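## Task

On the top of the two-door cabinet beside arm1, build a stack of three objects. From the bottom up: the short square timber piece, then the long cardboard box, then the wooden block with one big hole. Each object must lie on one of its long sides, sit roughly centred over the one beneath it, and stay entirely within the cabinet top's edges. All other objects must finish resting directly on the furniture top they started on. It fails if any object from a furniture top touches the floor while no gripper holds it. It also fails if any object goes into or beneath any furniture, even while held. The stack must stand without robot support. Finally, open the grippers and move the arms away.

## Robot and tools

Robots: three identical i2rt Big YAM arms named arm1, arm2 and arm3. Each has six revolute joints, a two-finger gripper and a wrist camera. The arms act independently and do not wait for one another. Reach is roughly 1.0 m from the joint1 axis. Each joint moves at its own speed, so the hand can sweep a wide, curved path between postures. Sometimes a loose object gets a brief external nudge.

Cameras: arm1_cam_wrist, arm2_cam_wrist and arm3_cam_wrist are fisheye, 504x504. room_a and room_b are fixed room cameras, 672x504. With joints 1 and 6 at 0 and the hand level and pointing forward, a wrist camera sits above the hand and looks toward the fingertips. Calibration is given in OpenCV convention. T_world_to_cam maps the shared scene frame to the camera frame, in metres. Expect small per-scene offsets. Wrist camera poses are derived from reported joint angles and inherit their errors.

Scene frame: one shared frame, origin on the floor, +z up. The hand point is midway between the fingertips. The hand's z axis runs along the fingers. The fingers open and close along its y axis.

Tool execute_actions(actions, cameras). actions is a list with zero or one action. An action is an object keyed by robot name, and each robot takes one entry, "joints". That entry maps joint names to absolute targets; these are targets, not offsets from the current position. Joints:
- joint1_rad: radians, -2.879 to 2.879. Base yaw. Positive turns counter-clockwise seen from above. 0 points the way the foot faces.
- joint2_rad: 0 to 3.141. Shoulder. 0 means the upper arm points back, about level. Larger values lift it and bring it forward.
- joint3_rad: 0 to 3.019. Elbow. 0 means fully folded; larger values open it.
- joint4_rad: -1.692 to 1.57. Hand pitch. Positive tips the fingers up.
- joint5_rad: -1.57 to 1.57. Hand side swing. Positive goes to the arm's right.
- joint6_rad: -2.094 to 2.094. Hand roll. Positive is clockwise seen from behind the hand.
- gripper_m: metres between the fingertips, 0 to 0.093.

Done tolerances are ±0.045, 0.14, 0.09, 0.055, 0.03 and 0.035 rad for joints 1 to 6, and ±0.003 m for the gripper. Gripper force is about 50–62 N per pad, lower on some units. All motions in one action start together and can finish at different times. Any joint or robot you leave out may keep pushing toward its earlier target. An unknown key or an out-of-range number rejects the whole call, and nothing moves.

Example action: {"arm1": {"joints": {"gripper_m": 0.05}}, "arm2": {"joints": {"joint1_rad": 0.3}}}

cameras: a list of camera names, or "all". Null or omitted means all cameras; an empty list means none. An empty actions list returns only the state and images. The "pictures" line gives the order of the returned images.

Tool wait(seconds): 0 to 10. Commands nothing new and returns state and images.

Tool zoom_image(camera, region): region is [x0, y0, x1, y1] in pixels, origin at the top-left, at most 504x504. It works only on cameras that returned a full image in the latest result.

Tool finished_scene(scene): ends the given scene (1 or 2) for good and reports success. The next task then appears. Only call it once the stack stands by itself and the arms have released and moved away.

Result lines: joint_positions gives the current angles. Joint torques are the raw drive outputs in joint order, with offsets, scale factors and noise, so treat them as rough. joint_status gives how each commanded motion ended:
- "off_target": the joint stopped short and may still be pushing.
- "contact_stop" or "time_out": the joint holds where it stopped. A timed-out joint may keep a target near its position and push on; on_its_own then names it. To relieve it, send its reported position.
- "not_followed", with "joint command not followed" and a cause line: the self/inter-arm collision check blocked the arm's joint targets. The gripper command in that action still runs. Blocked targets may be retried with every later action until you send targets that pass.

on_its_own lists joints acting without a command in this call; "held at" shows their target, not their position. If a call reports a stop, the rest of the calls in that reply are skipped. A very small change of target may not move a joint. A joint holding a load may sag.

Hazards: the arms do not stop on contact and can push hard. Hard presses between two robots fail the run, and hard hits can too. The collision check ignores fingers, gripper housings and wrist cameras, and can react too late. Nothing reports robot-to-robot contact. Keep arms apart, approach gently, avoid dropping, slamming or shoving objects, and never let objects reach the floor or go inside or under furniture.

Motor heat: sustained load, including holding while you think, heats the motors. A MOTOR HOT warning appears at 85 °C. At 100 °C an OVER-TEMPERATURE FAULT drops that arm until it cools, and unfinished keys show "limit_stop_at_motor_heat"; resend those targets afterwards. Some heat carries into the next task. The simulation keeps running while you compose a reply, holding the last command.

Each tool is called as a command line: name --argument value for each argument, lists and objects as JSON in quotes; but a table of rows of numbers goes row by row, as --pt "numbers of a row", without its own name.

## Session

execute_actions --actions '[]'

Scene clock: 0.00 s.
Joint torques (N m, as the arm reports them, + toward a larger angle): no reading
Motor temperatures (°C, as the motors report them): arm1=[28 31 30 27 31 31] | arm2=[30 30 28 28 29 30] | arm3=[29 27 27 27 30 31]
arm1.joint_positions: joint1_rad=-0.038 joint2_rad=+0.589 joint3_rad=+1.512 joint4_rad=-1.215 joint5_rad=+0.189 joint6_rad=-0.152 gripper_m=+0.094
arm1.joint_status: not commanded
arm1.hand: x=-0.6929 y=+0.8134 z=+1.4550 quat_wxyz=(-0.584, +0.367, -0.708, -0.155) (m; scene frame)
arm2.joint_positions: joint1_rad=-0.521 joint2_rad=+0.548 joint3_rad=+1.557 joint4_rad=-1.229 joint5_rad=+0.277 joint6_rad=-0.479 gripper_m=+0.095
arm2.joint_status: not commanded
arm2.hand: x=+0.3402 y=+0.0022 z=+1.5215 quat_wxyz=(-0.588, +0.161, -0.763, +0.214) (m; scene frame)
arm3.joint_positions: joint1_rad=+0.453 joint2_rad=+0.456 joint3_rad=+1.574 joint4_rad=-1.240 joint5_rad=-0.059 joint6_rad=+0.149 gripper_m=+0.094
arm3.joint_status: not commanded
arm3.hand: x=+0.7232 y=-0.5694 z=+1.4583 quat_wxyz=(-0.527, +0.356, -0.658, -0.403) (m; scene frame)
pictures: arm1_cam_wrist, arm2_cam_wrist, arm3_cam_wrist, room_a, room_b
Images, in order (width x height): arm1_cam_wrist 504x504, arm2_cam_wrist 504x504, arm3_cam_wrist 504x504, room_a 672x504, room_b 672x504.

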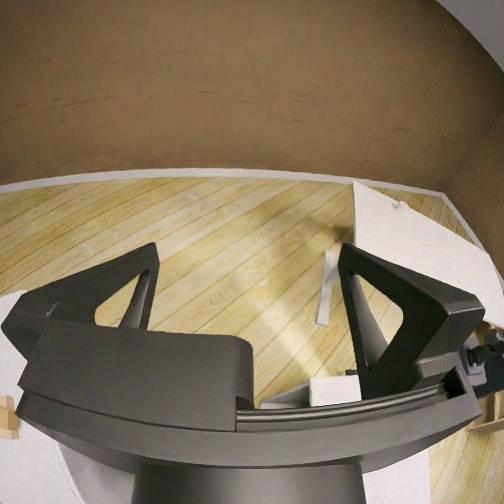

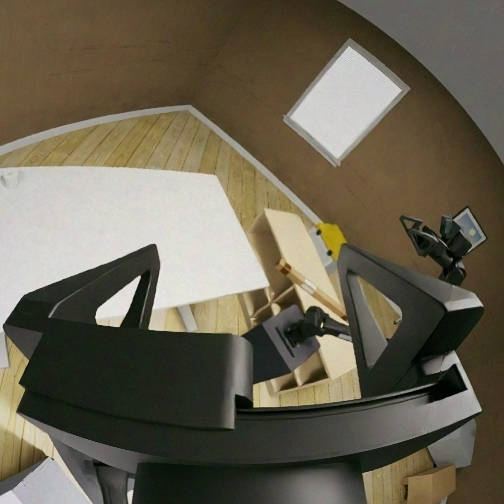

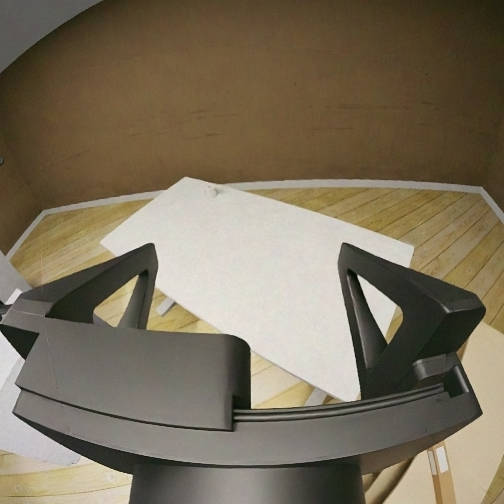

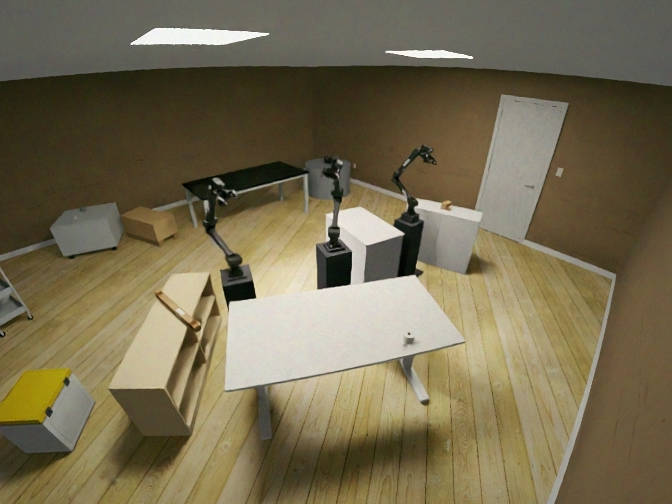

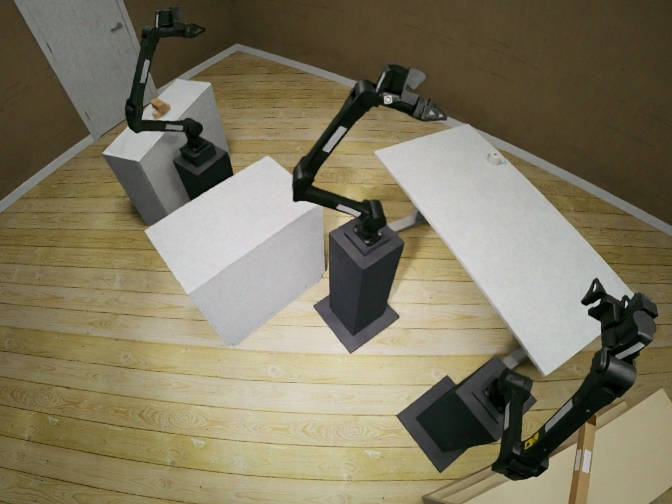

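zoom_image --camera "room_a" --region '[300, 140, 520, 300]'

zoom_image --camera "room_b" --region '[80, 60, 260, 200]'

zoom_image --camera "room_a" --region '[100, 250, 280, 400]'

zoom_image --camera "room_a" --region '[360, 300, 480, 380]'

Region (300, 140, 520, 300) of room_a's 672x504 image, scaled by 2.291, with more detail than that image has; it fills the top 367 rows of this view, and the rest is white.

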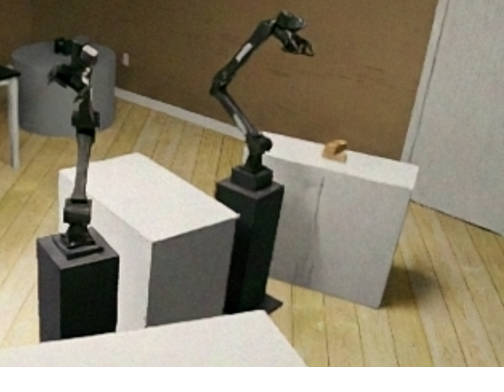

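Region (80, 60, 260, 200) of room_b's 672x504 image, scaled by 2.800, with more detail than that image has.

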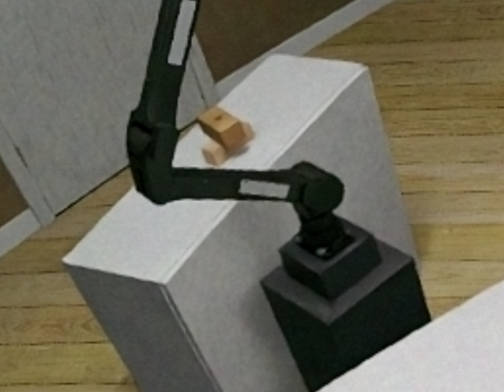

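Region (100, 250, 280, 400) of room_a's 672x504 image, scaled by 2.800, with more detail than that image has.

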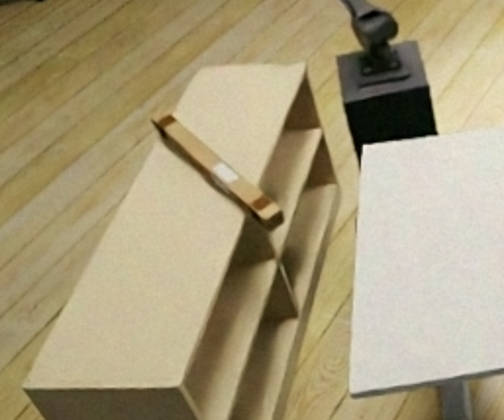

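Region (360, 300, 480, 380) of room_a's 672x504 image, scaled by 4.200, with more detail than that image has.

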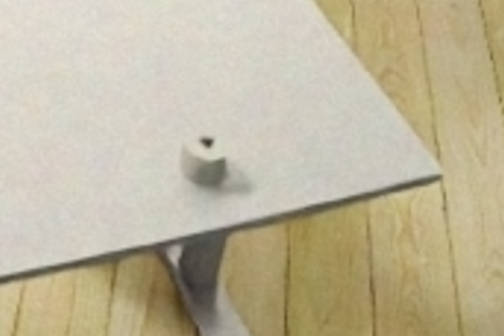

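execute_actions --actions '[{"arm1": {"joints": {"joint1_rad": 1.3}}, "arm2": {"joints": {"joint1_rad": -1.2}}, "arm3": {"joints": {"joint1_rad": -1.2}}}]'

Scene clock: 40.80 s.
Joint torques (N m, as the arm reports them, + toward a larger angle): arm1=[ 1.08  2.12  9.26  1.89 -0.04  0.01] | arm2=[ 0.    4.51  7.63  2.15 -0.1   0.08] | arm3=[-0.11  7.83  6.45  2.29 -0.01 -0.12]
Motor temperatures (°C, as the motors report them): arm1=[28 31 33 28 31 31] | arm2=[30 30 30 28 29 30] | arm3=[29 27 29 27 30 31]
arm1.joint_positions: joint1_rad=+1.293 joint2_rad=+0.589 joint3_rad=+1.512 joint4_rad=-1.215 joint5_rad=+0.189 joint6_rad=-0.152 gripper_m=+0.094
arm1.joint_status: all done
arm1.hand: x=-0.9507 y=+0.8457 z=+1.4508 quat_wxyz=(-0.360, +0.731, -0.331, -0.475) (m; scene frame)
arm2.joint_positions: joint1_rad=-1.192 joint2_rad=+0.548 joint3_rad=+1.557 joint4_rad=-1.229 joint5_rad=+0.277 joint6_rad=-0.479 gripper_m=+0.095
arm2.joint_status: all done
arm2.hand: x=+0.2883 y=-0.1024 z=+1.5235 quat_wxyz=(-0.488, -0.099, -0.770, +0.398) (m; scene frame)
arm3.joint_positions: joint1_rad=-1.195 joint2_rad=+0.456 joint3_rad=+1.574 joint4_rad=-1.240 joint5_rad=-0.059 joint6_rad=+0.149 gripper_m=+0.094
arm3.joint_status: all done
arm3.hand: x=+0.7841 y=-0.7391 z=+1.4581 quat_wxyz=(-0.653, -0.241, -0.709, +0.113) (m; scene frame)
pictures: arm1_cam_wrist, arm2_cam_wrist, arm3_cam_wrist, room_a, room_b
camera_calibration (this result's frames):
arm1_cam_wrist: T_world_to_cam=[[0.82438, 0.515418, 0.233969, 0.00513202], [0.542146, -0.600157, -0.588124, 1.88282], [-0.162711, 0.611683, -0.774189, 0.574063], [0, 0, 0, 1]] pos_world=[-0.93159, 0.776201, 1.55057]
arm2_cam_wrist: T_world_to_cam=[[-0.532798, -0.666178, 0.521855, -0.707328], [-0.805039, 0.208924, -0.555215, 1.1082], [0.260844, -0.715931, -0.647614, 0.963128], [0, 0, 0, 1]] pos_world=[0.264054, -0.0132029, 1.60815]
arm3_cam_wrist: T_world_to_cam=[[-0.490894, -0.858716, -0.147073, -0.0347078], [-0.539181, 0.432044, -0.722926, 1.79749], [0.68433, -0.275581, -0.675091, 0.370375], [0, 0, 0, 1]] pos_world=[0.698674, -0.70433, 1.54438]
Images, in order (width x height): arm1_cam_wrist 504x504, arm2_cam_wrist 504x504, arm3_cam_wrist 504x504, room_a 672x504, room_b 672x504.

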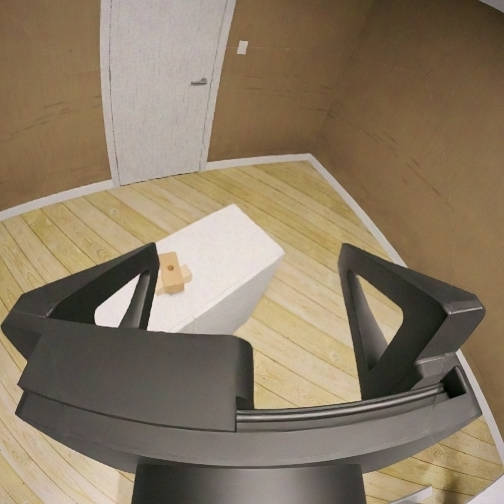

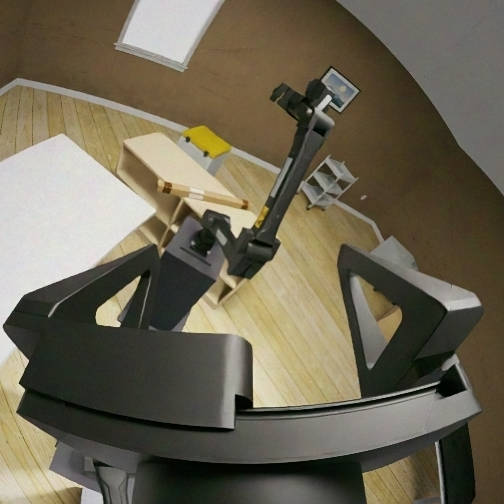

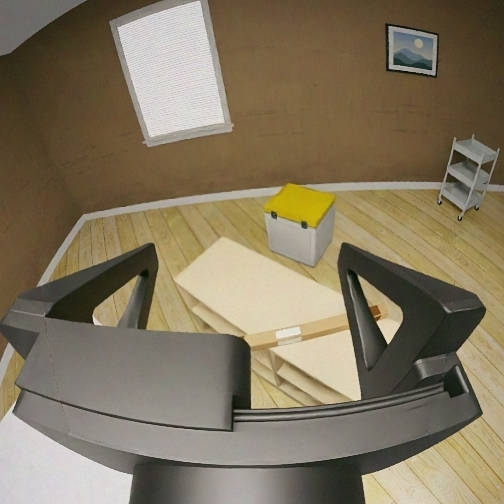

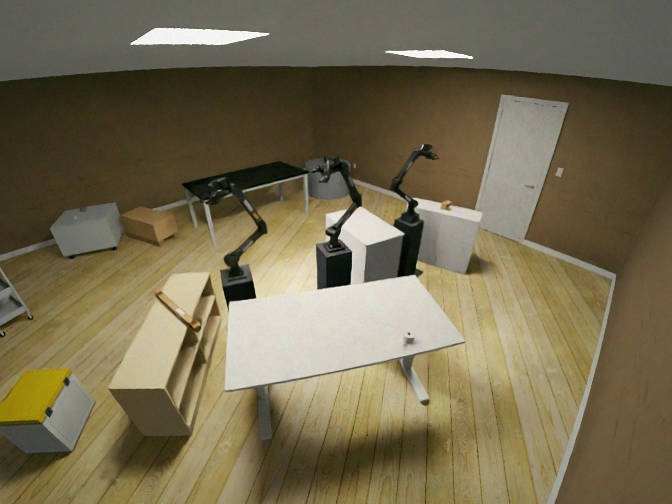

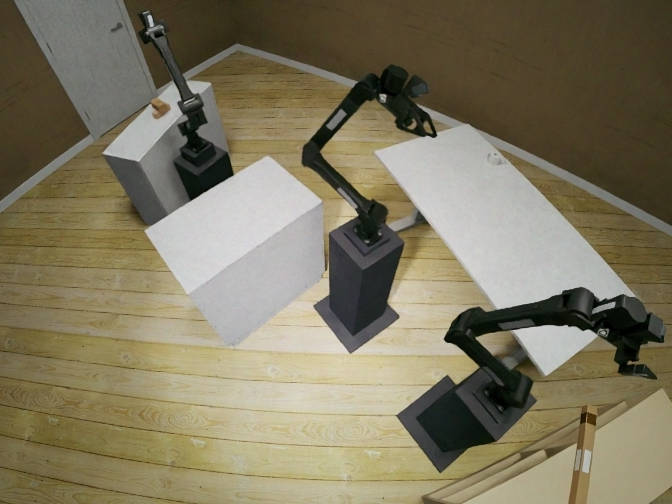

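execute_actions --actions '[{"arm1": {"joints": {"joint1_rad": 1.4, "joint2_rad": 1.4, "joint3_rad": 1.3, "joint4_rad": -1.47, "joint5_rad": 0, "joint6_rad": 0}}, "arm2": {"joints": {"joint1_rad": -0.6, "joint2_rad": 2.0, "joint3_rad": 2.0, "joint4_rad": -1.0, "joint5_rad": 0, "joint6_rad": 0}}, "arm3": {"joints": {"joint1_rad": -1.25, "joint2_rad": 1.6, "joint3_rad": 1.3, "joint4_rad": -1.27, "joint5_rad": 0, "joint6_rad": 0}}}]'

Scene clock: 80.90 s.
Joint torques (N m, as the arm reports them, + toward a larger angle): arm1=[  0.76 -14.74  10.95  -0.25  -0.15   0.13] | arm2=[  0.55 -22.16  11.2    1.34  -0.22   0.14] | arm3=[ -0.38 -14.24   8.54  -0.49   0.11  -0.27]
Motor temperatures (°C, as the motors report them): arm1=[28 31 34 28 31 31] | arm2=[30 30 31 28 29 30] | arm3=[29 27 30 27 30 31]
arm1.joint_positions: joint1_rad=+1.394 joint2_rad=+1.408 joint3_rad=+1.284 joint4_rad=-1.463 joint5_rad=+0.002 joint6_rad=-0.014 gripper_m=+0.094
arm1.joint_status: all done
arm1.hand: x=-1.1236 y=+0.9471 z=+1.0381 quat_wxyz=(-0.001, +0.929, -0.370, +0.015) (m; scene frame)
arm2.joint_positions: joint1_rad=-0.603 joint2_rad=+1.995 joint3_rad=+1.980 joint4_rad=-1.001 joint5_rad=+0.002 joint6_rad=-0.008 gripper_m=+0.095
arm2.joint_status: all done
arm2.hand: x=+0.9095 y=+0.0653 z=+1.0917 quat_wxyz=(-0.269, +0.036, -0.962, +0.000) (m; scene frame)
arm3.joint_positions: joint1_rad=-1.245 joint2_rad=+1.599 joint3_rad=+1.296 joint4_rad=-1.258 joint5_rad=-0.003 joint6_rad=+0.016 gripper_m=+0.094
arm3.joint_status: all done
arm3.hand: x=+1.0582 y=-0.9492 z=+0.9334 quat_wxyz=(-0.005, -0.307, -0.952, +0.000) (m; scene frame)
pictures: arm1_cam_wrist, arm2_cam_wrist, arm3_cam_wrist, room_a, room_b
camera_calibration (this result's frames):
arm1_cam_wrist: T_world_to_cam=[[0.671872, 0.740318, 0.0227634, 0.0268063], [0.580846, -0.545716, 0.603996, 0.549154], [0.459572, -0.392586, -0.796662, 1.83804], [0, 0, 0, 1]] pos_world=[-1.1817, 1.00143, 1.132]
arm2_cam_wrist: T_world_to_cam=[[0.0788048, -0.996726, 0.0180619, -0.0240332], [-0.994559, -0.0773693, 0.0697625, 0.842302], [-0.0681367, -0.0234612, -0.9974, 1.27746], [0, 0, 0, 1]] pos_world=[0.926655, 0.0711845, 1.21581]
arm3_cam_wrist: T_world_to_cam=[[-0.578804, -0.815465, -0.00137373, -0.159625], [-0.664574, 0.470727, 0.580308, 0.609708], [-0.472574, 0.336798, -0.814396, 1.70616], [0, 0, 0, 1]] pos_world=[1.11909, -0.991805, 1.03545]
Images, in order (width x height): arm1_cam_wrist 504x504, arm2_cam_wrist 504x504, arm3_cam_wrist 504x504, room_a 672x504, room_b 672x504.

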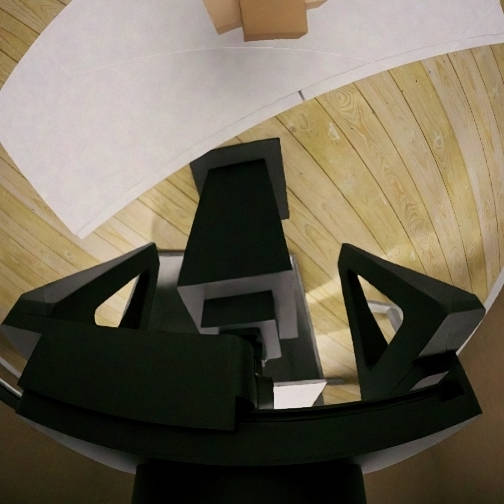

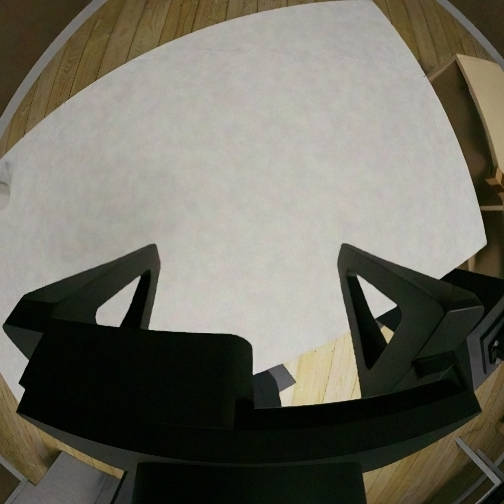

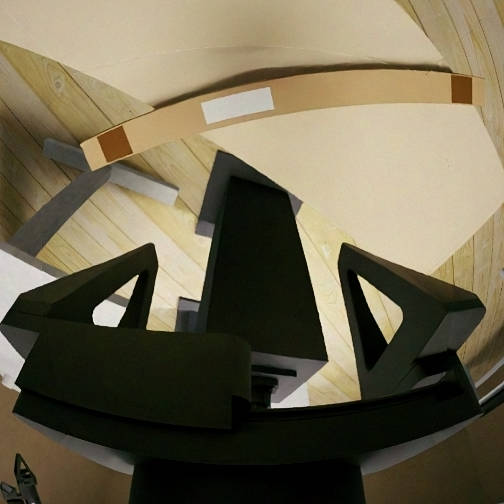

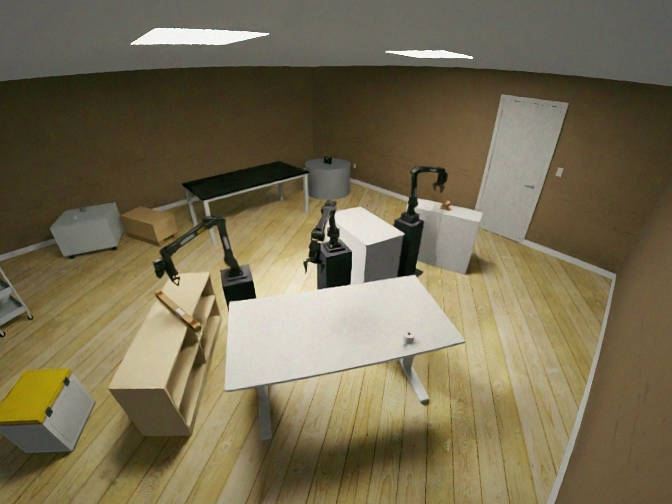

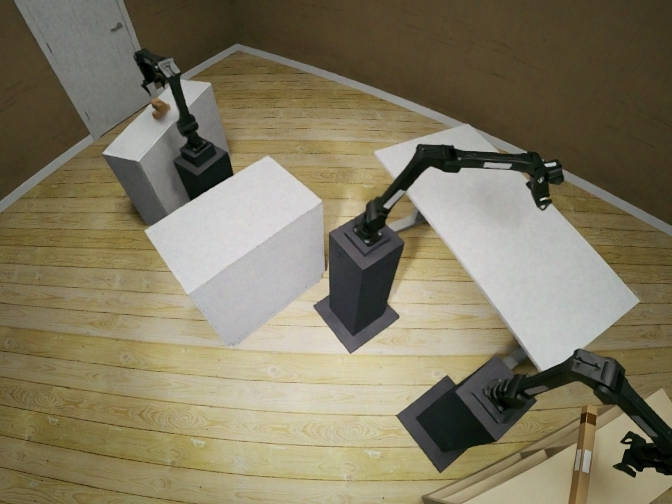

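execute_actions --actions '[{"arm1": {"joints": {"joint4_rad": -0.7}}, "arm2": {"joints": {"joint2_rad": 1.3}}, "arm3": {"joints": {"joint3_rad": 2.0}}}]' --cameras '["arm1_cam_wrist"]'

Scene clock: 117.50 s.
Joint torques (N m, as the arm reports them, + toward a larger angle): arm1=[  0.73 -15.82  11.92   1.89  -0.15   0.13] | arm2=[ 0.37 -9.9   8.39  2.03 -0.22  0.13] | arm3=[ -0.26 -14.33  11.82   1.14   0.1   -0.23]
Motor temperatures (°C, as the motors report them): arm1=[28 32 36 28 31 32] | arm2=[30 32 34 28 29 30] | arm3=[29 28 31 27 30 31]
arm1.joint_positions: joint1_rad=+1.394 joint2_rad=+1.408 joint3_rad=+1.284 joint4_rad=-0.715 joint5_rad=+0.002 joint6_rad=-0.014 gripper_m=+0.094
arm1.joint_status: all done
arm1.hand: x=-1.2452 y=+1.0644 z=+1.0989 quat_wxyz=(-0.141, +0.870, -0.344, -0.323) (m; scene frame)
arm2.joint_positions: joint1_rad=-0.603 joint2_rad=+1.302 joint3_rad=+2.001 joint4_rad=-1.001 joint5_rad=+0.002 joint6_rad=-0.008 gripper_m=+0.095
arm2.joint_status: all done
arm2.hand: x=+0.6772 y=+0.0566 z=+1.5471 quat_wxyz=(-0.588, +0.032, -0.808, -0.010) (m; scene frame)
arm3.joint_positions: joint1_rad=-1.245 joint2_rad=+1.591 joint3_rad=+1.964 joint4_rad=-1.264 joint5_rad=-0.003 joint6_rad=+0.016 gripper_m=+0.094
arm3.joint_status: all done
arm3.hand: x=+1.1734 y=-1.0297 z=+1.2421 quat_wxyz=(-0.319, -0.290, -0.897, +0.096) (m; scene frame)
pictures: arm1_cam_wrist
camera_calibration (this result's frames):
arm1_cam_wrist: T_world_to_cam=[[0.683509, 0.728648, 0.0434335, 0.0245115], [0.728699, -0.677665, -0.0988342, 1.74397], [-0.042582, 0.099204, -0.994156, 1.05672], [0, 0, 0, 1]] pos_world=[-1.24259, 1.05914, 1.22184]
Images, in order (width x height): arm1_cam_wrist 504x504.

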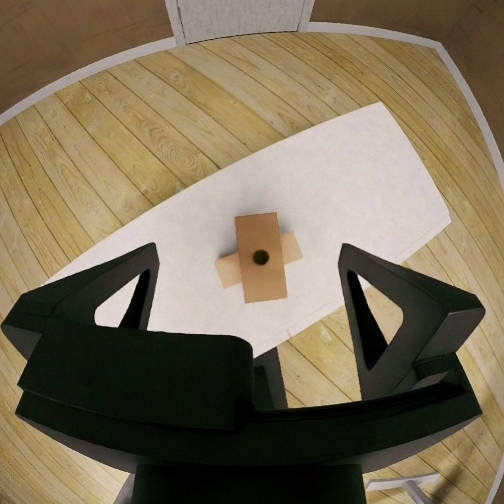

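execute_actions --actions '[{"arm1": {"joints": {"joint1_rad": 1.351, "joint2_rad": 1.923, "joint3_rad": 1.763, "joint4_rad": -1.41, "joint5_rad": 0, "joint6_rad": -0.184}}, "arm2": {"joints": {"joint1_rad": -0.1}}, "arm3": {"joints": {"joint1_rad": -1.376, "joint2_rad": 1.96, "joint3_rad": 1.424, "joint4_rad": -1.034, "joint5_rad": 0, "joint6_rad": 1.23}}}]' --cameras '["arm1_cam_wrist", "arm3_cam_wrist", "room_a"]'

Scene clock: 175.03 s.
Joint torques (N m, as the arm reports them, + toward a larger angle): arm1=[ -0.05 -23.33  12.91  -0.31  -0.13  -0.14] | arm2=[ 0.56 -9.3   8.46  2.05 -0.18  0.11] | arm3=[  0.84 -18.1    9.1    0.19   0.09   0.08]
Motor temperatures (°C, as the motors report them): arm1=[28 33 38 28 31 32] | arm2=[30 31 33 28 29 30] | arm3=[29 29 35 27 30 31]
arm1.joint_positions: joint1_rad=+1.353 joint2_rad=+1.935 joint3_rad=+1.721 joint4_rad=-1.402 joint5_rad=+0.001 joint6_rad=-0.170 gripper_m=+0.094
arm1.joint_status: all done
arm1.hand: x=-1.2340 y=+1.0892 z=+0.9480 quat_wxyz=(+0.007, +0.948, -0.316, +0.028) (m; scene frame)
arm2.joint_positions: joint1_rad=-0.101 joint2_rad=+1.302 joint3_rad=+2.001 joint4_rad=-1.001 joint5_rad=+0.001 joint6_rad=-0.007 gripper_m=+0.095
arm2.joint_status: all done
arm2.hand: x=+0.5985 y=+0.2996 z=+1.5444 quat_wxyz=(-0.564, +0.230, -0.777, -0.159) (m; scene frame)
arm3.joint_positions: joint1_rad=-1.381 joint2_rad=+1.949 joint3_rad=+1.396 joint4_rad=-1.040 joint5_rad=-0.001 joint6_rad=+1.213 gripper_m=+0.094
arm3.joint_status: all done
arm3.hand: x=+1.0749 y=-1.0516 z=+0.7970 quat_wxyz=(+0.011, -0.830, -0.558, +0.002) (m; scene frame)
pictures: arm1_cam_wrist, arm3_cam_wrist, room_a
camera_calibration (this result's frames):
arm1_cam_wrist: T_world_to_cam=[[0.582747, 0.812562, 0.0122527, -0.180871], [0.628467, -0.460175, 0.627111, 0.688934], [0.515205, -0.357746, -0.778834, 1.88658], [0, 0, 0, 1]] pos_world=[-1.29955, 1.13892, 1.03951]
arm3_cam_wrist: T_world_to_cam=[[-0.928568, 0.370475, 0.0225758, 1.37032], [0.310429, 0.741847, 0.594387, -0.0260485], [0.203458, 0.558937, -0.803862, 1.13604], [0, 0, 0, 1]] pos_world=[1.04939, -1.12332, 0.897763]
Images, in order (width x height): arm1_cam_wrist 504x504, arm3_cam_wrist 504x504, room_a 672x504.

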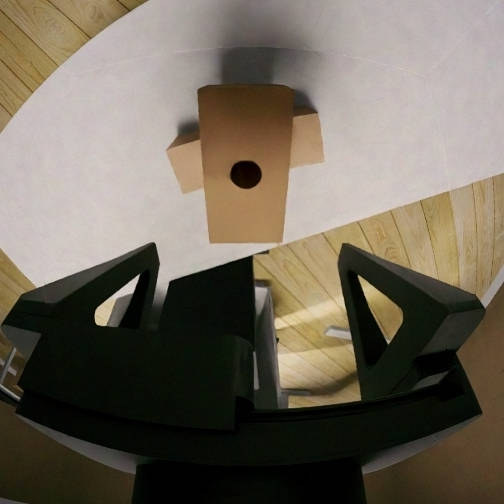

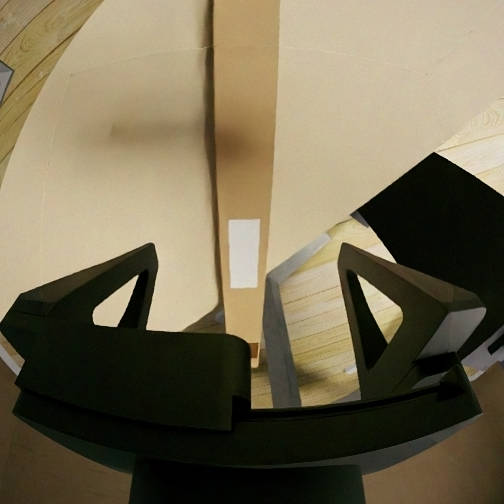

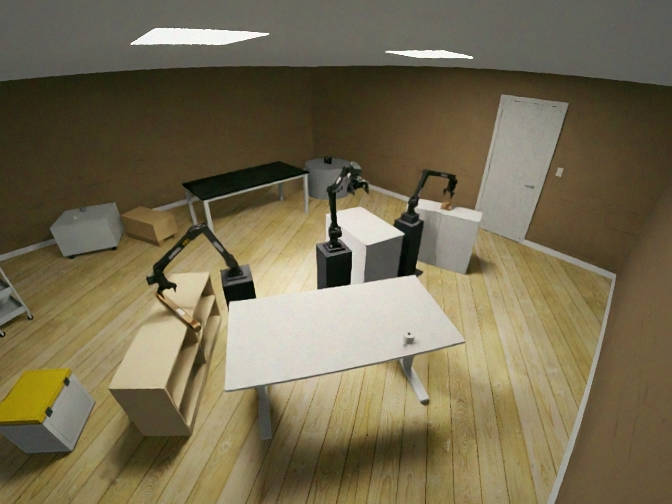

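execute_actions --actions '[{"arm1": {"joints": {"joint1_rad": 1.356, "joint2_rad": 2.02, "joint3_rad": 1.632, "joint4_rad": -1.145}}, "arm3": {"joints": {"joint2_rad": 2.19, "joint3_rad": 1.365, "joint4_rad": -0.72}}}]' --cameras '["arm1_cam_wrist", "arm3_cam_wrist"]'

Scene clock: 203.37 s.
Joint torques (N m, as the arm reports them, + toward a larger angle): arm1=[  0.37 -24.79   9.88   0.48  -0.13  -0.14] | arm2=[ 0.32 -9.03  8.49  1.95 -0.18  0.11] | arm3=[  0.94 -21.13   6.43   0.42   0.1    0.08]
Motor temperatures (°C, as the motors report them): arm1=[28 34 39 28 31 32] | arm2=[30 31 33 28 29 30] | arm3=[29 30 33 27 30 31]
arm1.joint_positions: joint1_rad=+1.353 joint2_rad=+2.037 joint3_rad=+1.618 joint4_rad=-1.154 joint5_rad=+0.001 joint6_rad=-0.170 gripper_m=+0.094
arm1.joint_status: all done
arm1.hand: x=-1.2451 y=+1.1028 z=+0.8510 quat_wxyz=(-0.003, +0.949, -0.316, +0.009) (m; scene frame)
arm2.joint_positions: joint1_rad=-0.101 joint2_rad=+1.302 joint3_rad=+2.001 joint4_rad=-1.001 joint5_rad=+0.001 joint6_rad=-0.007 gripper_m=+0.095
arm2.joint_status: not commanded
arm2.hand: x=+0.5985 y=+0.2996 z=+1.5444 quat_wxyz=(-0.564, +0.230, -0.777, -0.159) (m; scene frame)
arm3.joint_positions: joint1_rad=-1.381 joint2_rad=+2.201 joint3_rad=+1.350 joint4_rad=-0.732 joint5_rad=-0.001 joint6_rad=+1.214 gripper_m=+0.094
arm3.joint_status: all done
arm3.hand: x=+1.0781 y=-1.0544 z=+0.6497 quat_wxyz=(+0.006, -0.830, -0.557, +0.001) (m; scene frame)
pictures: arm1_cam_wrist, arm3_cam_wrist
camera_calibration (this result's frames):
arm1_cam_wrist: T_world_to_cam=[[0.582787, 0.812374, 0.0201993, -0.190697], [0.646335, -0.478453, 0.594419, 0.833169], [0.492555, -0.333364, -0.803902, 1.78793], [0, 0, 0, 1]] pos_world=[-1.30802, 1.14958, 0.94592]
arm3_cam_wrist: T_world_to_cam=[[-0.928276, 0.371666, 0.0129648, 1.38485], [0.306804, 0.745643, 0.591512, 0.0724297], [0.210178, 0.553064, -0.806192, 1.00663], [0, 0, 0, 1]] pos_world=[1.05173, -1.12544, 0.750738]
Images, in order (width x height): arm1_cam_wrist 504x504, arm3_cam_wrist 504x504.

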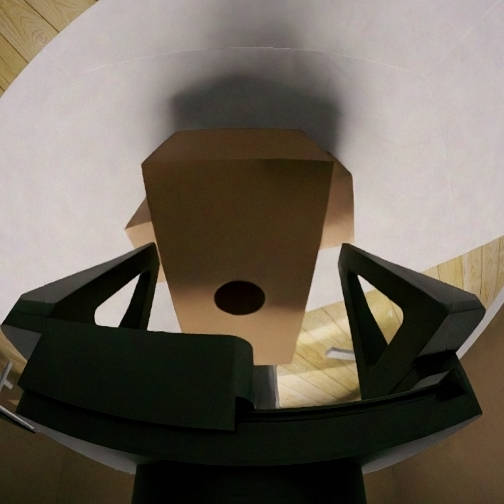

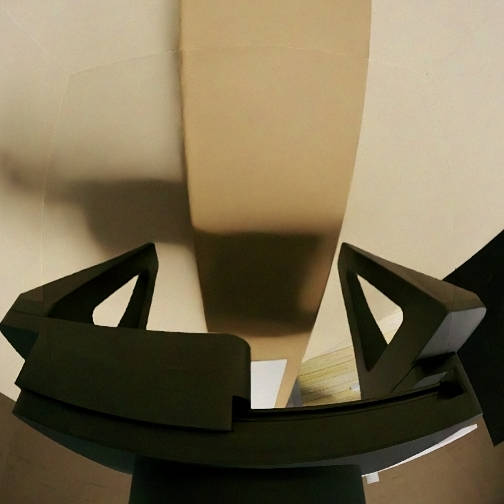

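execute_actions --actions '[{"arm1": {"joints": {"gripper_m": 0.0}}, "arm3": {"joints": {"gripper_m": 0.0}}}]' --cameras '["arm1_cam_wrist", "arm3_cam_wrist"]'

Scene clock: 206.00 s.
Joint torques (N m, as the arm reports them, + toward a larger angle): arm1=[  0.34 -24.56   9.84   0.42  -0.07  -0.13] | arm2=[ 0.44 -9.01  8.28  2.04 -0.16  0.08] | arm3=[  0.54 -20.86   6.55   0.46   0.13   0.05]
Motor temperatures (°C, as the motors report them): arm1=[28 34 39 28 31 32] | arm2=[30 31 33 28 29 30] | arm3=[29 30 33 27 30 31]
arm1.joint_positions: joint1_rad=+1.354 joint2_rad=+2.037 joint3_rad=+1.618 joint4_rad=-1.153 joint5_rad=+0.000 joint6_rad=-0.172 gripper_m=+0.059
arm1.joint_status: gripper_m off_target (ended at +0.059, target +0.000)
arm1.hand: x=-1.2457 y=+1.1027 z=+0.8510 quat_wxyz=(-0.002, +0.949, -0.315, +0.008) (m; scene frame)
arm2.joint_positions: joint1_rad=-0.101 joint2_rad=+1.302 joint3_rad=+2.001 joint4_rad=-1.001 joint5_rad=+0.001 joint6_rad=-0.007 gripper_m=+0.095
arm2.joint_status: not commanded
arm2.hand: x=+0.5985 y=+0.2996 z=+1.5444 quat_wxyz=(-0.564, +0.230, -0.777, -0.159) (m; scene frame)
arm3.joint_positions: joint1_rad=-1.381 joint2_rad=+2.201 joint3_rad=+1.350 joint4_rad=-0.731 joint5_rad=-0.001 joint6_rad=+1.216 gripper_m=+0.049
arm3.joint_status: gripper_m off_target (ended at +0.049, target +0.000)
arm3.hand: x=+1.0783 y=-1.0546 z=+0.6497 quat_wxyz=(+0.005, -0.831, -0.556, +0.001) (m; scene frame)
pictures: arm1_cam_wrist, arm3_cam_wrist
camera_calibration (this result's frames):
arm1_cam_wrist: T_world_to_cam=[[0.581279, 0.813483, 0.0189638, -0.192335], [0.648527, -0.477233, 0.59301, 0.836126], [0.491454, -0.332406, -0.804971, 1.78668], [0, 0, 0, 1]] pos_world=[-1.30852, 1.14939, 0.946046]
arm3_cam_wrist: T_world_to_cam=[[-0.927576, 0.373446, 0.011905, 1.38692], [0.307739, 0.745525, 0.591176, 0.0715962], [0.211897, 0.552024, -0.806455, 1.00391], [0, 0, 0, 1]] pos_world=[1.05172, -1.1255, 0.750769]
Images, in order (width x height): arm1_cam_wrist 504x504, arm3_cam_wrist 504x504.

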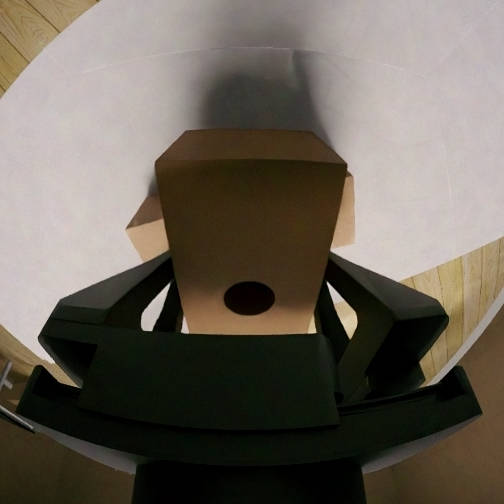

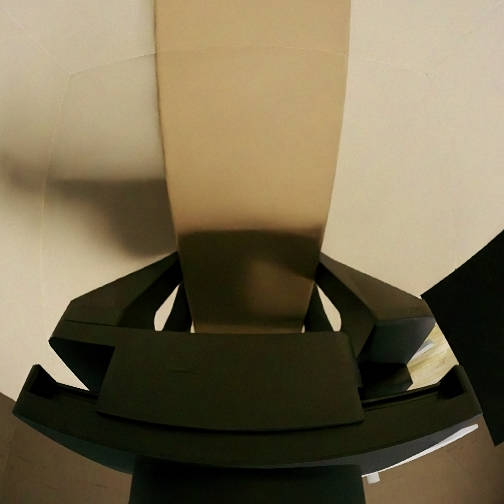

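execute_actions --actions '[{"arm1": {"joints": {"joint2_rad": 1.95, "joint3_rad": 1.75, "joint4_rad": -1.325}}, "arm3": {"joints": {"joint2_rad": 1.82, "joint3_rad": 1.535, "joint4_rad": -1.25}}}]' --cameras '["arm1_cam_wrist", "room_b"]'

Scene clock: 243.47 s.
Joint torques (N m, as the arm reports them, + toward a larger angle): arm1=[  0.36 -23.82  13.09  -0.24  -0.07  -0.13] | arm2=[ 0.62 -9.52  8.45  2.04 -0.15  0.1 ] | arm3=[  1.44 -17.82   8.44  -0.42   0.11   0.02]
Motor temperatures (°C, as the motors report them): arm1=[28 35 37 28 31 32] | arm2=[30 31 33 28 29 30] | arm3=[29 31 32 27 30 31]
arm1.joint_positions: joint1_rad=+1.354 joint2_rad=+1.963 joint3_rad=+1.705 joint4_rad=-1.317 joint5_rad=+0.000 joint6_rad=-0.172 gripper_m=+0.059
arm1.joint_status: all done
arm1.hand: x=-1.2444 y=+1.1000 z=+0.9252 quat_wxyz=(-0.002, +0.949, -0.315, +0.010) (m; scene frame)
arm2.joint_positions: joint1_rad=-0.101 joint2_rad=+1.302 joint3_rad=+2.001 joint4_rad=-1.001 joint5_rad=+0.001 joint6_rad=-0.007 gripper_m=+0.095
arm2.joint_status: not commanded
arm2.hand: x=+0.5985 y=+0.2996 z=+1.5444 quat_wxyz=(-0.564, +0.230, -0.777, -0.159) (m; scene frame)
arm3.joint_positions: joint1_rad=-1.381 joint2_rad=+1.818 joint3_rad=+1.531 joint4_rad=-1.239 joint5_rad=-0.001 joint6_rad=+1.216 gripper_m=+0.049
arm3.joint_status: all done
arm3.hand: x=+1.0845 y=-1.0606 z=+0.9131 quat_wxyz=(-0.021, -0.831, -0.556, -0.006) (m; scene frame)
pictures: arm1_cam_wrist, room_b
camera_calibration (this result's frames):
arm1_cam_wrist: T_world_to_cam=[[0.58127, 0.813505, 0.0183089, -0.191704], [0.647103, -0.47578, 0.595727, 0.784121], [0.493338, -0.334431, -0.802978, 1.84752], [0, 0, 0, 1]] pos_world=[-1.30743, 1.14689, 1.0199]
Images, in order (width x height): arm1_cam_wrist 504x504, room_b 672x504.

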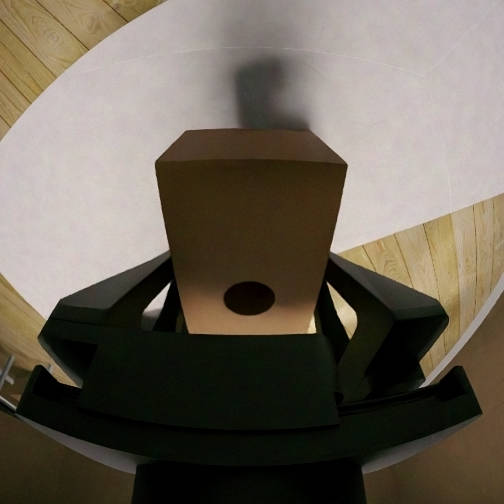

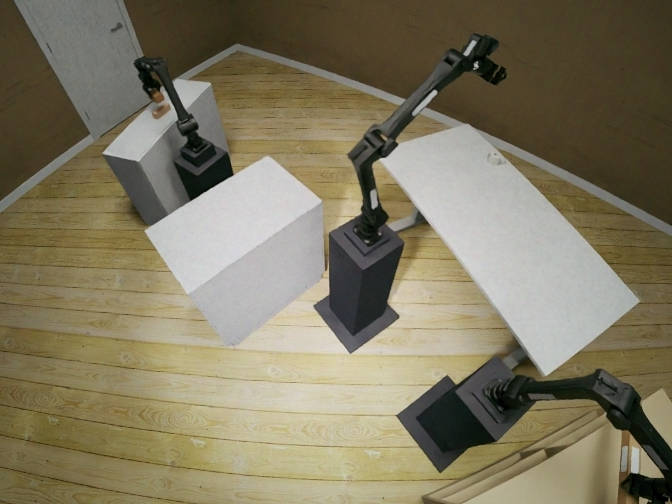

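execute_actions --actions '[{"arm1": {"joints": {"joint1_rad": 1.726, "joint2_rad": 2.02, "joint3_rad": 1.785, "joint4_rad": -1.284, "joint6_rad": 1.397}}, "arm3": {"joints": {"joint1_rad": 0.675, "joint2_rad": 2.085, "joint3_rad": 1.945, "joint4_rad": -1.396, "joint6_rad": 2.0}}}]' --cameras '["arm1_cam_wrist", "arm3_cam_wrist", "room_a", "room_b"]'

Scene clock: 280.87 s.
Joint torques (N m, as the arm reports them, + toward a larger angle): arm1=[  0.91 -26.32  12.9    0.09  -0.04   0.15] | arm2=[ 0.5  -9.38  8.39  2.05 -0.16  0.1 ] | arm3=[ -0.02 -24.37   9.53  -0.64   0.11   0.06]
Motor temperatures (°C, as the motors report them): arm1=[28 36 40 28 31 32] | arm2=[30 31 34 28 29 30] | arm3=[29 31 33 27 30 31]
arm1.joint_positions: joint1_rad=+1.718 joint2_rad=+2.047 joint3_rad=+1.739 joint4_rad=-1.287 joint5_rad=+0.001 joint6_rad=+1.383 gripper_m=+0.059
arm1.joint_status: all done
arm1.hand: x=-1.3861 y=+0.9322 z=+0.8857 quat_wxyz=(-0.013, +0.609, -0.793, +0.015) (m; scene frame)
arm2.joint_positions: joint1_rad=-0.101 joint2_rad=+1.302 joint3_rad=+2.001 joint4_rad=-1.001 joint5_rad=+0.001 joint6_rad=-0.007 gripper_m=+0.095
arm2.joint_status: not commanded
arm2.hand: x=+0.5985 y=+0.2996 z=+1.5444 quat_wxyz=(-0.564, +0.230, -0.777, -0.159) (m; scene frame)
arm3.joint_positions: joint1_rad=+0.677 joint2_rad=+2.104 joint3_rad=+1.928 joint4_rad=-1.384 joint5_rad=-0.001 joint6_rad=+1.984 gripper_m=+0.049
arm3.joint_status: all done
arm3.hand: x=+0.8415 y=-0.0524 z=+0.8960 quat_wxyz=(+0.001, -0.329, -0.944, -0.005) (m; scene frame)
pictures: arm1_cam_wrist, arm3_cam_wrist, room_a, room_b
camera_calibration (this result's frames):
arm1_cam_wrist: T_world_to_cam=[[0.970206, -0.237161, 0.0495414, 1.51867], [-0.221217, -0.783751, 0.580343, -0.0833739], [-0.0988066, -0.574012, -0.812864, 1.24098], [0, 0, 0, 1]] pos_world=[-1.36925, 1.00716, 0.981896]
arm3_cam_wrist: T_world_to_cam=[[-0.615511, -0.788095, -0.00718303, 0.483748], [-0.637815, 0.492746, 0.59194, 0.0334097], [-0.462966, 0.368928, -0.80595, 1.25727], [0, 0, 0, 1]] pos_world=[0.901134, -0.0990644, 0.996994]
Images, in order (width x height): arm1_cam_wrist 504x504, arm3_cam_wrist 504x504, room_a 672x504, room_b 672x504.

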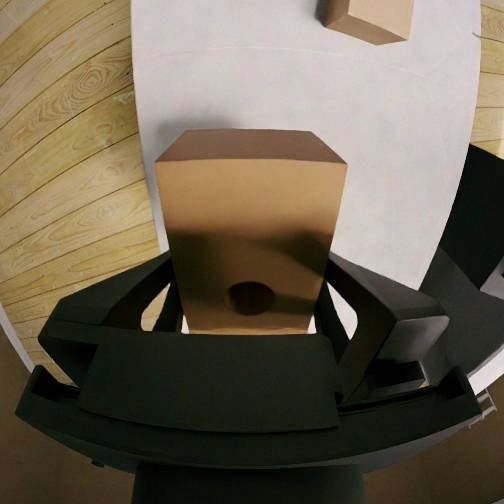

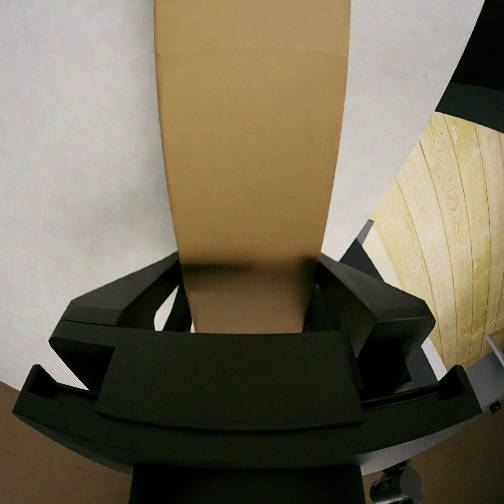

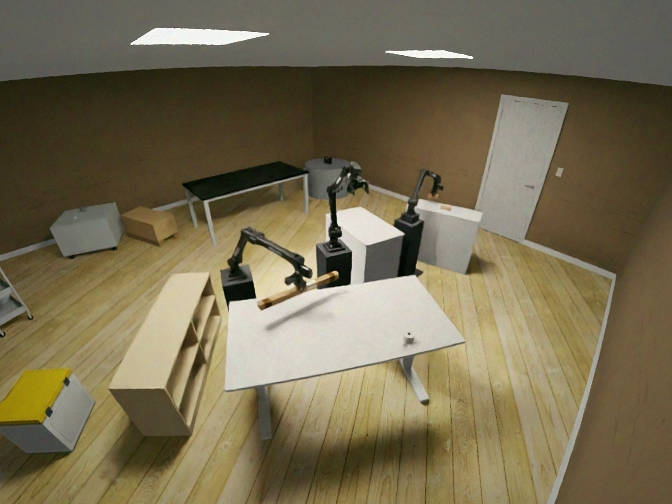

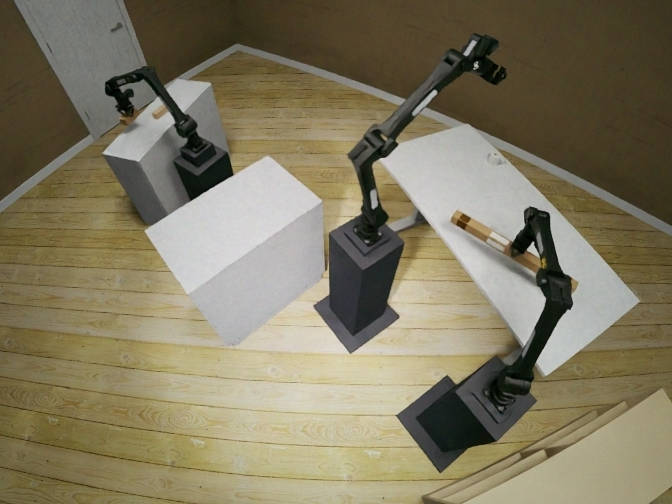

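execute_actions --actions '[{"arm1": {"joints": {"joint2_rad": 2.08, "joint3_rad": 1.646, "joint4_rad": -1.095}}, "arm3": {"joints": {"joint2_rad": 2.23, "joint3_rad": 1.79, "joint4_rad": -1.09}}}]' --cameras '["arm1_cam_wrist", "arm3_cam_wrist", "room_a", "room_b"]'

Scene clock: 290.33 s.
Joint torques (N m, as the arm reports them, + toward a larger angle): arm1=[  0.67 -26.45   9.92   0.32   0.06   0.13] | arm2=[ 0.53 -9.65  8.54  2.03 -0.18  0.12] | arm3=[  0.29 -22.36   7.98   0.57   0.22   0.02]
Motor temperatures (°C, as the motors report them): arm1=[28 36 40 28 31 32] | arm2=[30 31 34 28 29 30] | arm3=[29 31 34 27 30 31]
arm1.joint_positions: joint1_rad=+1.719 joint2_rad=+2.110 joint3_rad=+1.627 joint4_rad=-1.103 joint5_rad=-0.002 joint6_rad=+1.384 gripper_m=+0.059
arm1.joint_status: all done
arm1.hand: x=-1.3812 y=+0.9295 z=+0.8095 quat_wxyz=(-0.009, +0.609, -0.793, +0.011) (m; scene frame)
arm2.joint_positions: joint1_rad=-0.101 joint2_rad=+1.302 joint3_rad=+2.001 joint4_rad=-1.001 joint5_rad=+0.001 joint6_rad=-0.007 gripper_m=+0.095
arm2.joint_status: not commanded
arm2.hand: x=+0.5985 y=+0.2996 z=+1.5444 quat_wxyz=(-0.564, +0.230, -0.777, -0.159) (m; scene frame)
arm3.joint_positions: joint1_rad=+0.677 joint2_rad=+2.221 joint3_rad=+1.784 joint4_rad=-1.102 joint5_rad=-0.003 joint6_rad=+1.985 gripper_m=+0.049
arm3.joint_status: all done
arm3.hand: x=+0.8432 y=-0.0448 z=+0.7703 quat_wxyz=(+0.003, -0.330, -0.944, -0.016) (m; scene frame)
pictures: arm1_cam_wrist, arm3_cam_wrist, room_a, room_b
camera_calibration (this result's frames):
arm1_cam_wrist: T_world_to_cam=[[0.970666, -0.23726, 0.038926, 1.5264], [-0.215164, -0.784946, 0.581002, -0.0312285], [-0.107294, -0.572334, -0.812971, 1.16476], [0, 0, 0, 1]] pos_world=[-1.36337, 1.00427, 0.90564]
arm3_cam_wrist: T_world_to_cam=[[-0.616923, -0.786571, -0.026685, 0.506129], [-0.639519, 0.481248, 0.599512, 0.100333], [-0.458717, 0.386918, -0.799921, 1.14656], [0, 0, 0, 1]] pos_world=[0.902352, -0.093803, 0.870509]
Images, in order (width x height): arm1_cam_wrist 504x504, arm3_cam_wrist 504x504, room_a 672x504, room_b 672x504.

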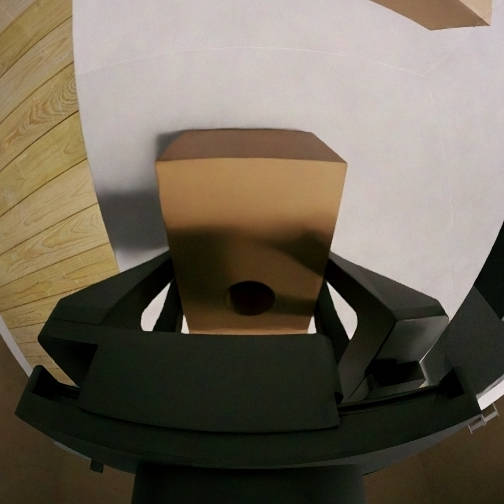

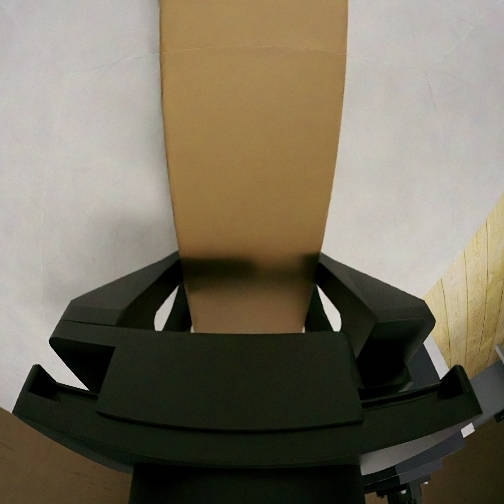

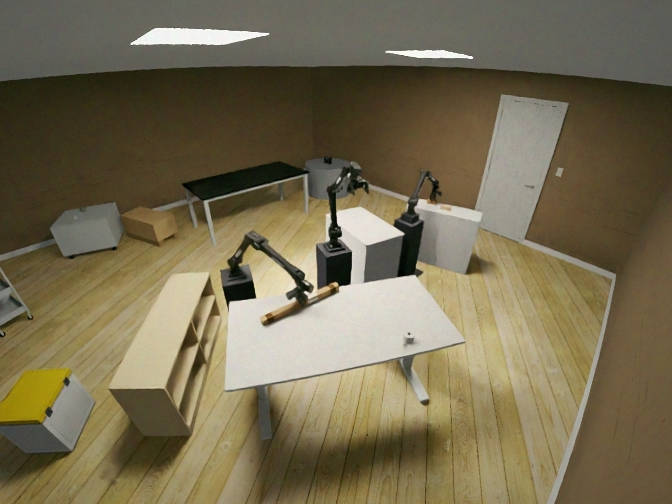

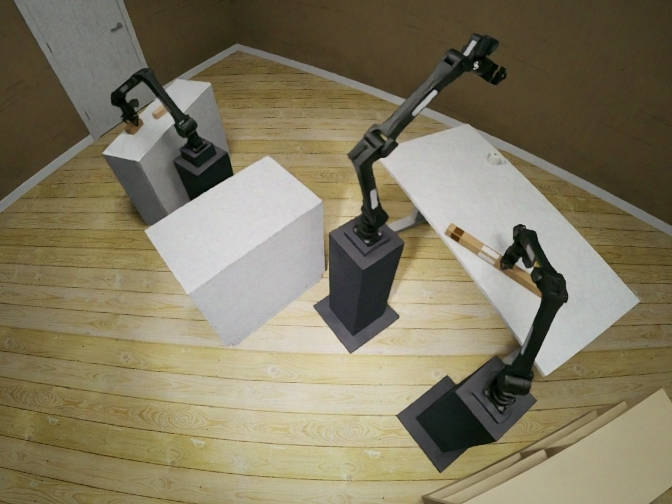

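execute_actions --actions '[{"arm1": {"joints": {"gripper_m": 0.093}}, "arm3": {"joints": {"gripper_m": 0.093, "joint2_rad": 2.2}}}]' --cameras '["arm1_cam_wrist", "arm3_cam_wrist"]'

Scene clock: 294.03 s.
Joint torques (N m, as the arm reports them, + toward a larger angle): arm1=[  0.83 -25.37   9.77   0.34   0.05   0.13] | arm2=[ 0.38 -9.42  8.47  1.93 -0.17  0.15] | arm3=[ -0.14 -24.87   8.02   0.61   0.16   0.06]
Motor temperatures (°C, as the motors report them): arm1=[28 36 40 28 31 32] | arm2=[30 31 34 28 29 30] | arm3=[29 31 33 27 30 31]
arm1.joint_positions: joint1_rad=+1.719 joint2_rad=+2.098 joint3_rad=+1.627 joint4_rad=-1.103 joint5_rad=-0.002 joint6_rad=+1.384 gripper_m=+0.093
arm1.joint_status: all done
arm1.hand: x=-1.3827 y=+0.9302 z=+0.8162 quat_wxyz=(-0.007, +0.609, -0.793, +0.006) (m; scene frame)
arm2.joint_positions: joint1_rad=-0.101 joint2_rad=+1.302 joint3_rad=+2.001 joint4_rad=-1.001 joint5_rad=+0.001 joint6_rad=-0.007 gripper_m=+0.095
arm2.joint_status: not commanded
arm2.hand: x=+0.5985 y=+0.2996 z=+1.5444 quat_wxyz=(-0.564, +0.230, -0.777, -0.159) (m; scene frame)
arm3.joint_positions: joint1_rad=+0.677 joint2_rad=+2.215 joint3_rad=+1.784 joint4_rad=-1.102 joint5_rad=-0.003 joint6_rad=+1.985 gripper_m=+0.093
arm3.joint_status: all done
arm3.hand: x=+0.8435 y=-0.0440 z=+0.7742 quat_wxyz=(+0.003, -0.330, -0.944, -0.019) (m; scene frame)
pictures: arm1_cam_wrist, arm3_cam_wrist
camera_calibration (this result's frames):
arm1_cam_wrist: T_world_to_cam=[[0.970951, -0.237709, 0.027359, 1.53804], [-0.209205, -0.787856, 0.579238, -0.0225385], [-0.116135, -0.568135, -0.814699, 1.15571], [0, 0, 0, 1]] pos_world=[-1.36386, 1.00445, 0.912532]
arm3_cam_wrist: T_world_to_cam=[[-0.616878, -0.786396, -0.0322876, 0.511351], [-0.640454, 0.477706, 0.601345, 0.096948], [-0.457471, 0.391635, -0.798337, 1.14737], [0, 0, 0, 1]] pos_world=[0.902423, -0.0935403, 0.874202]
Images, in order (width x height): arm1_cam_wrist 504x504, arm3_cam_wrist 504x504.

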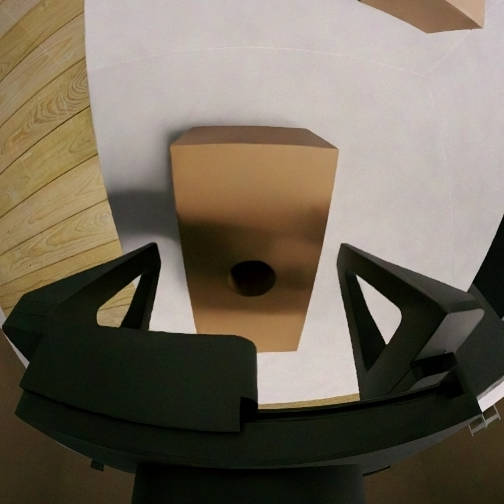

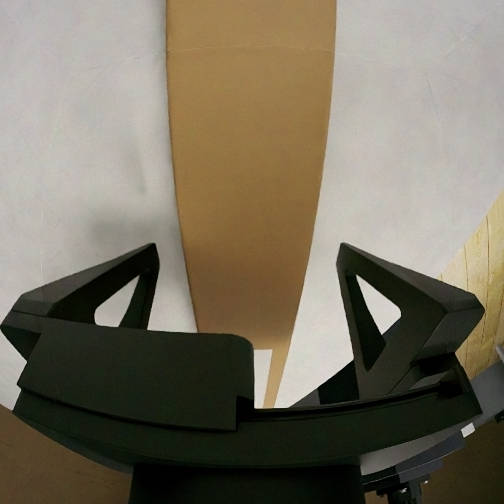

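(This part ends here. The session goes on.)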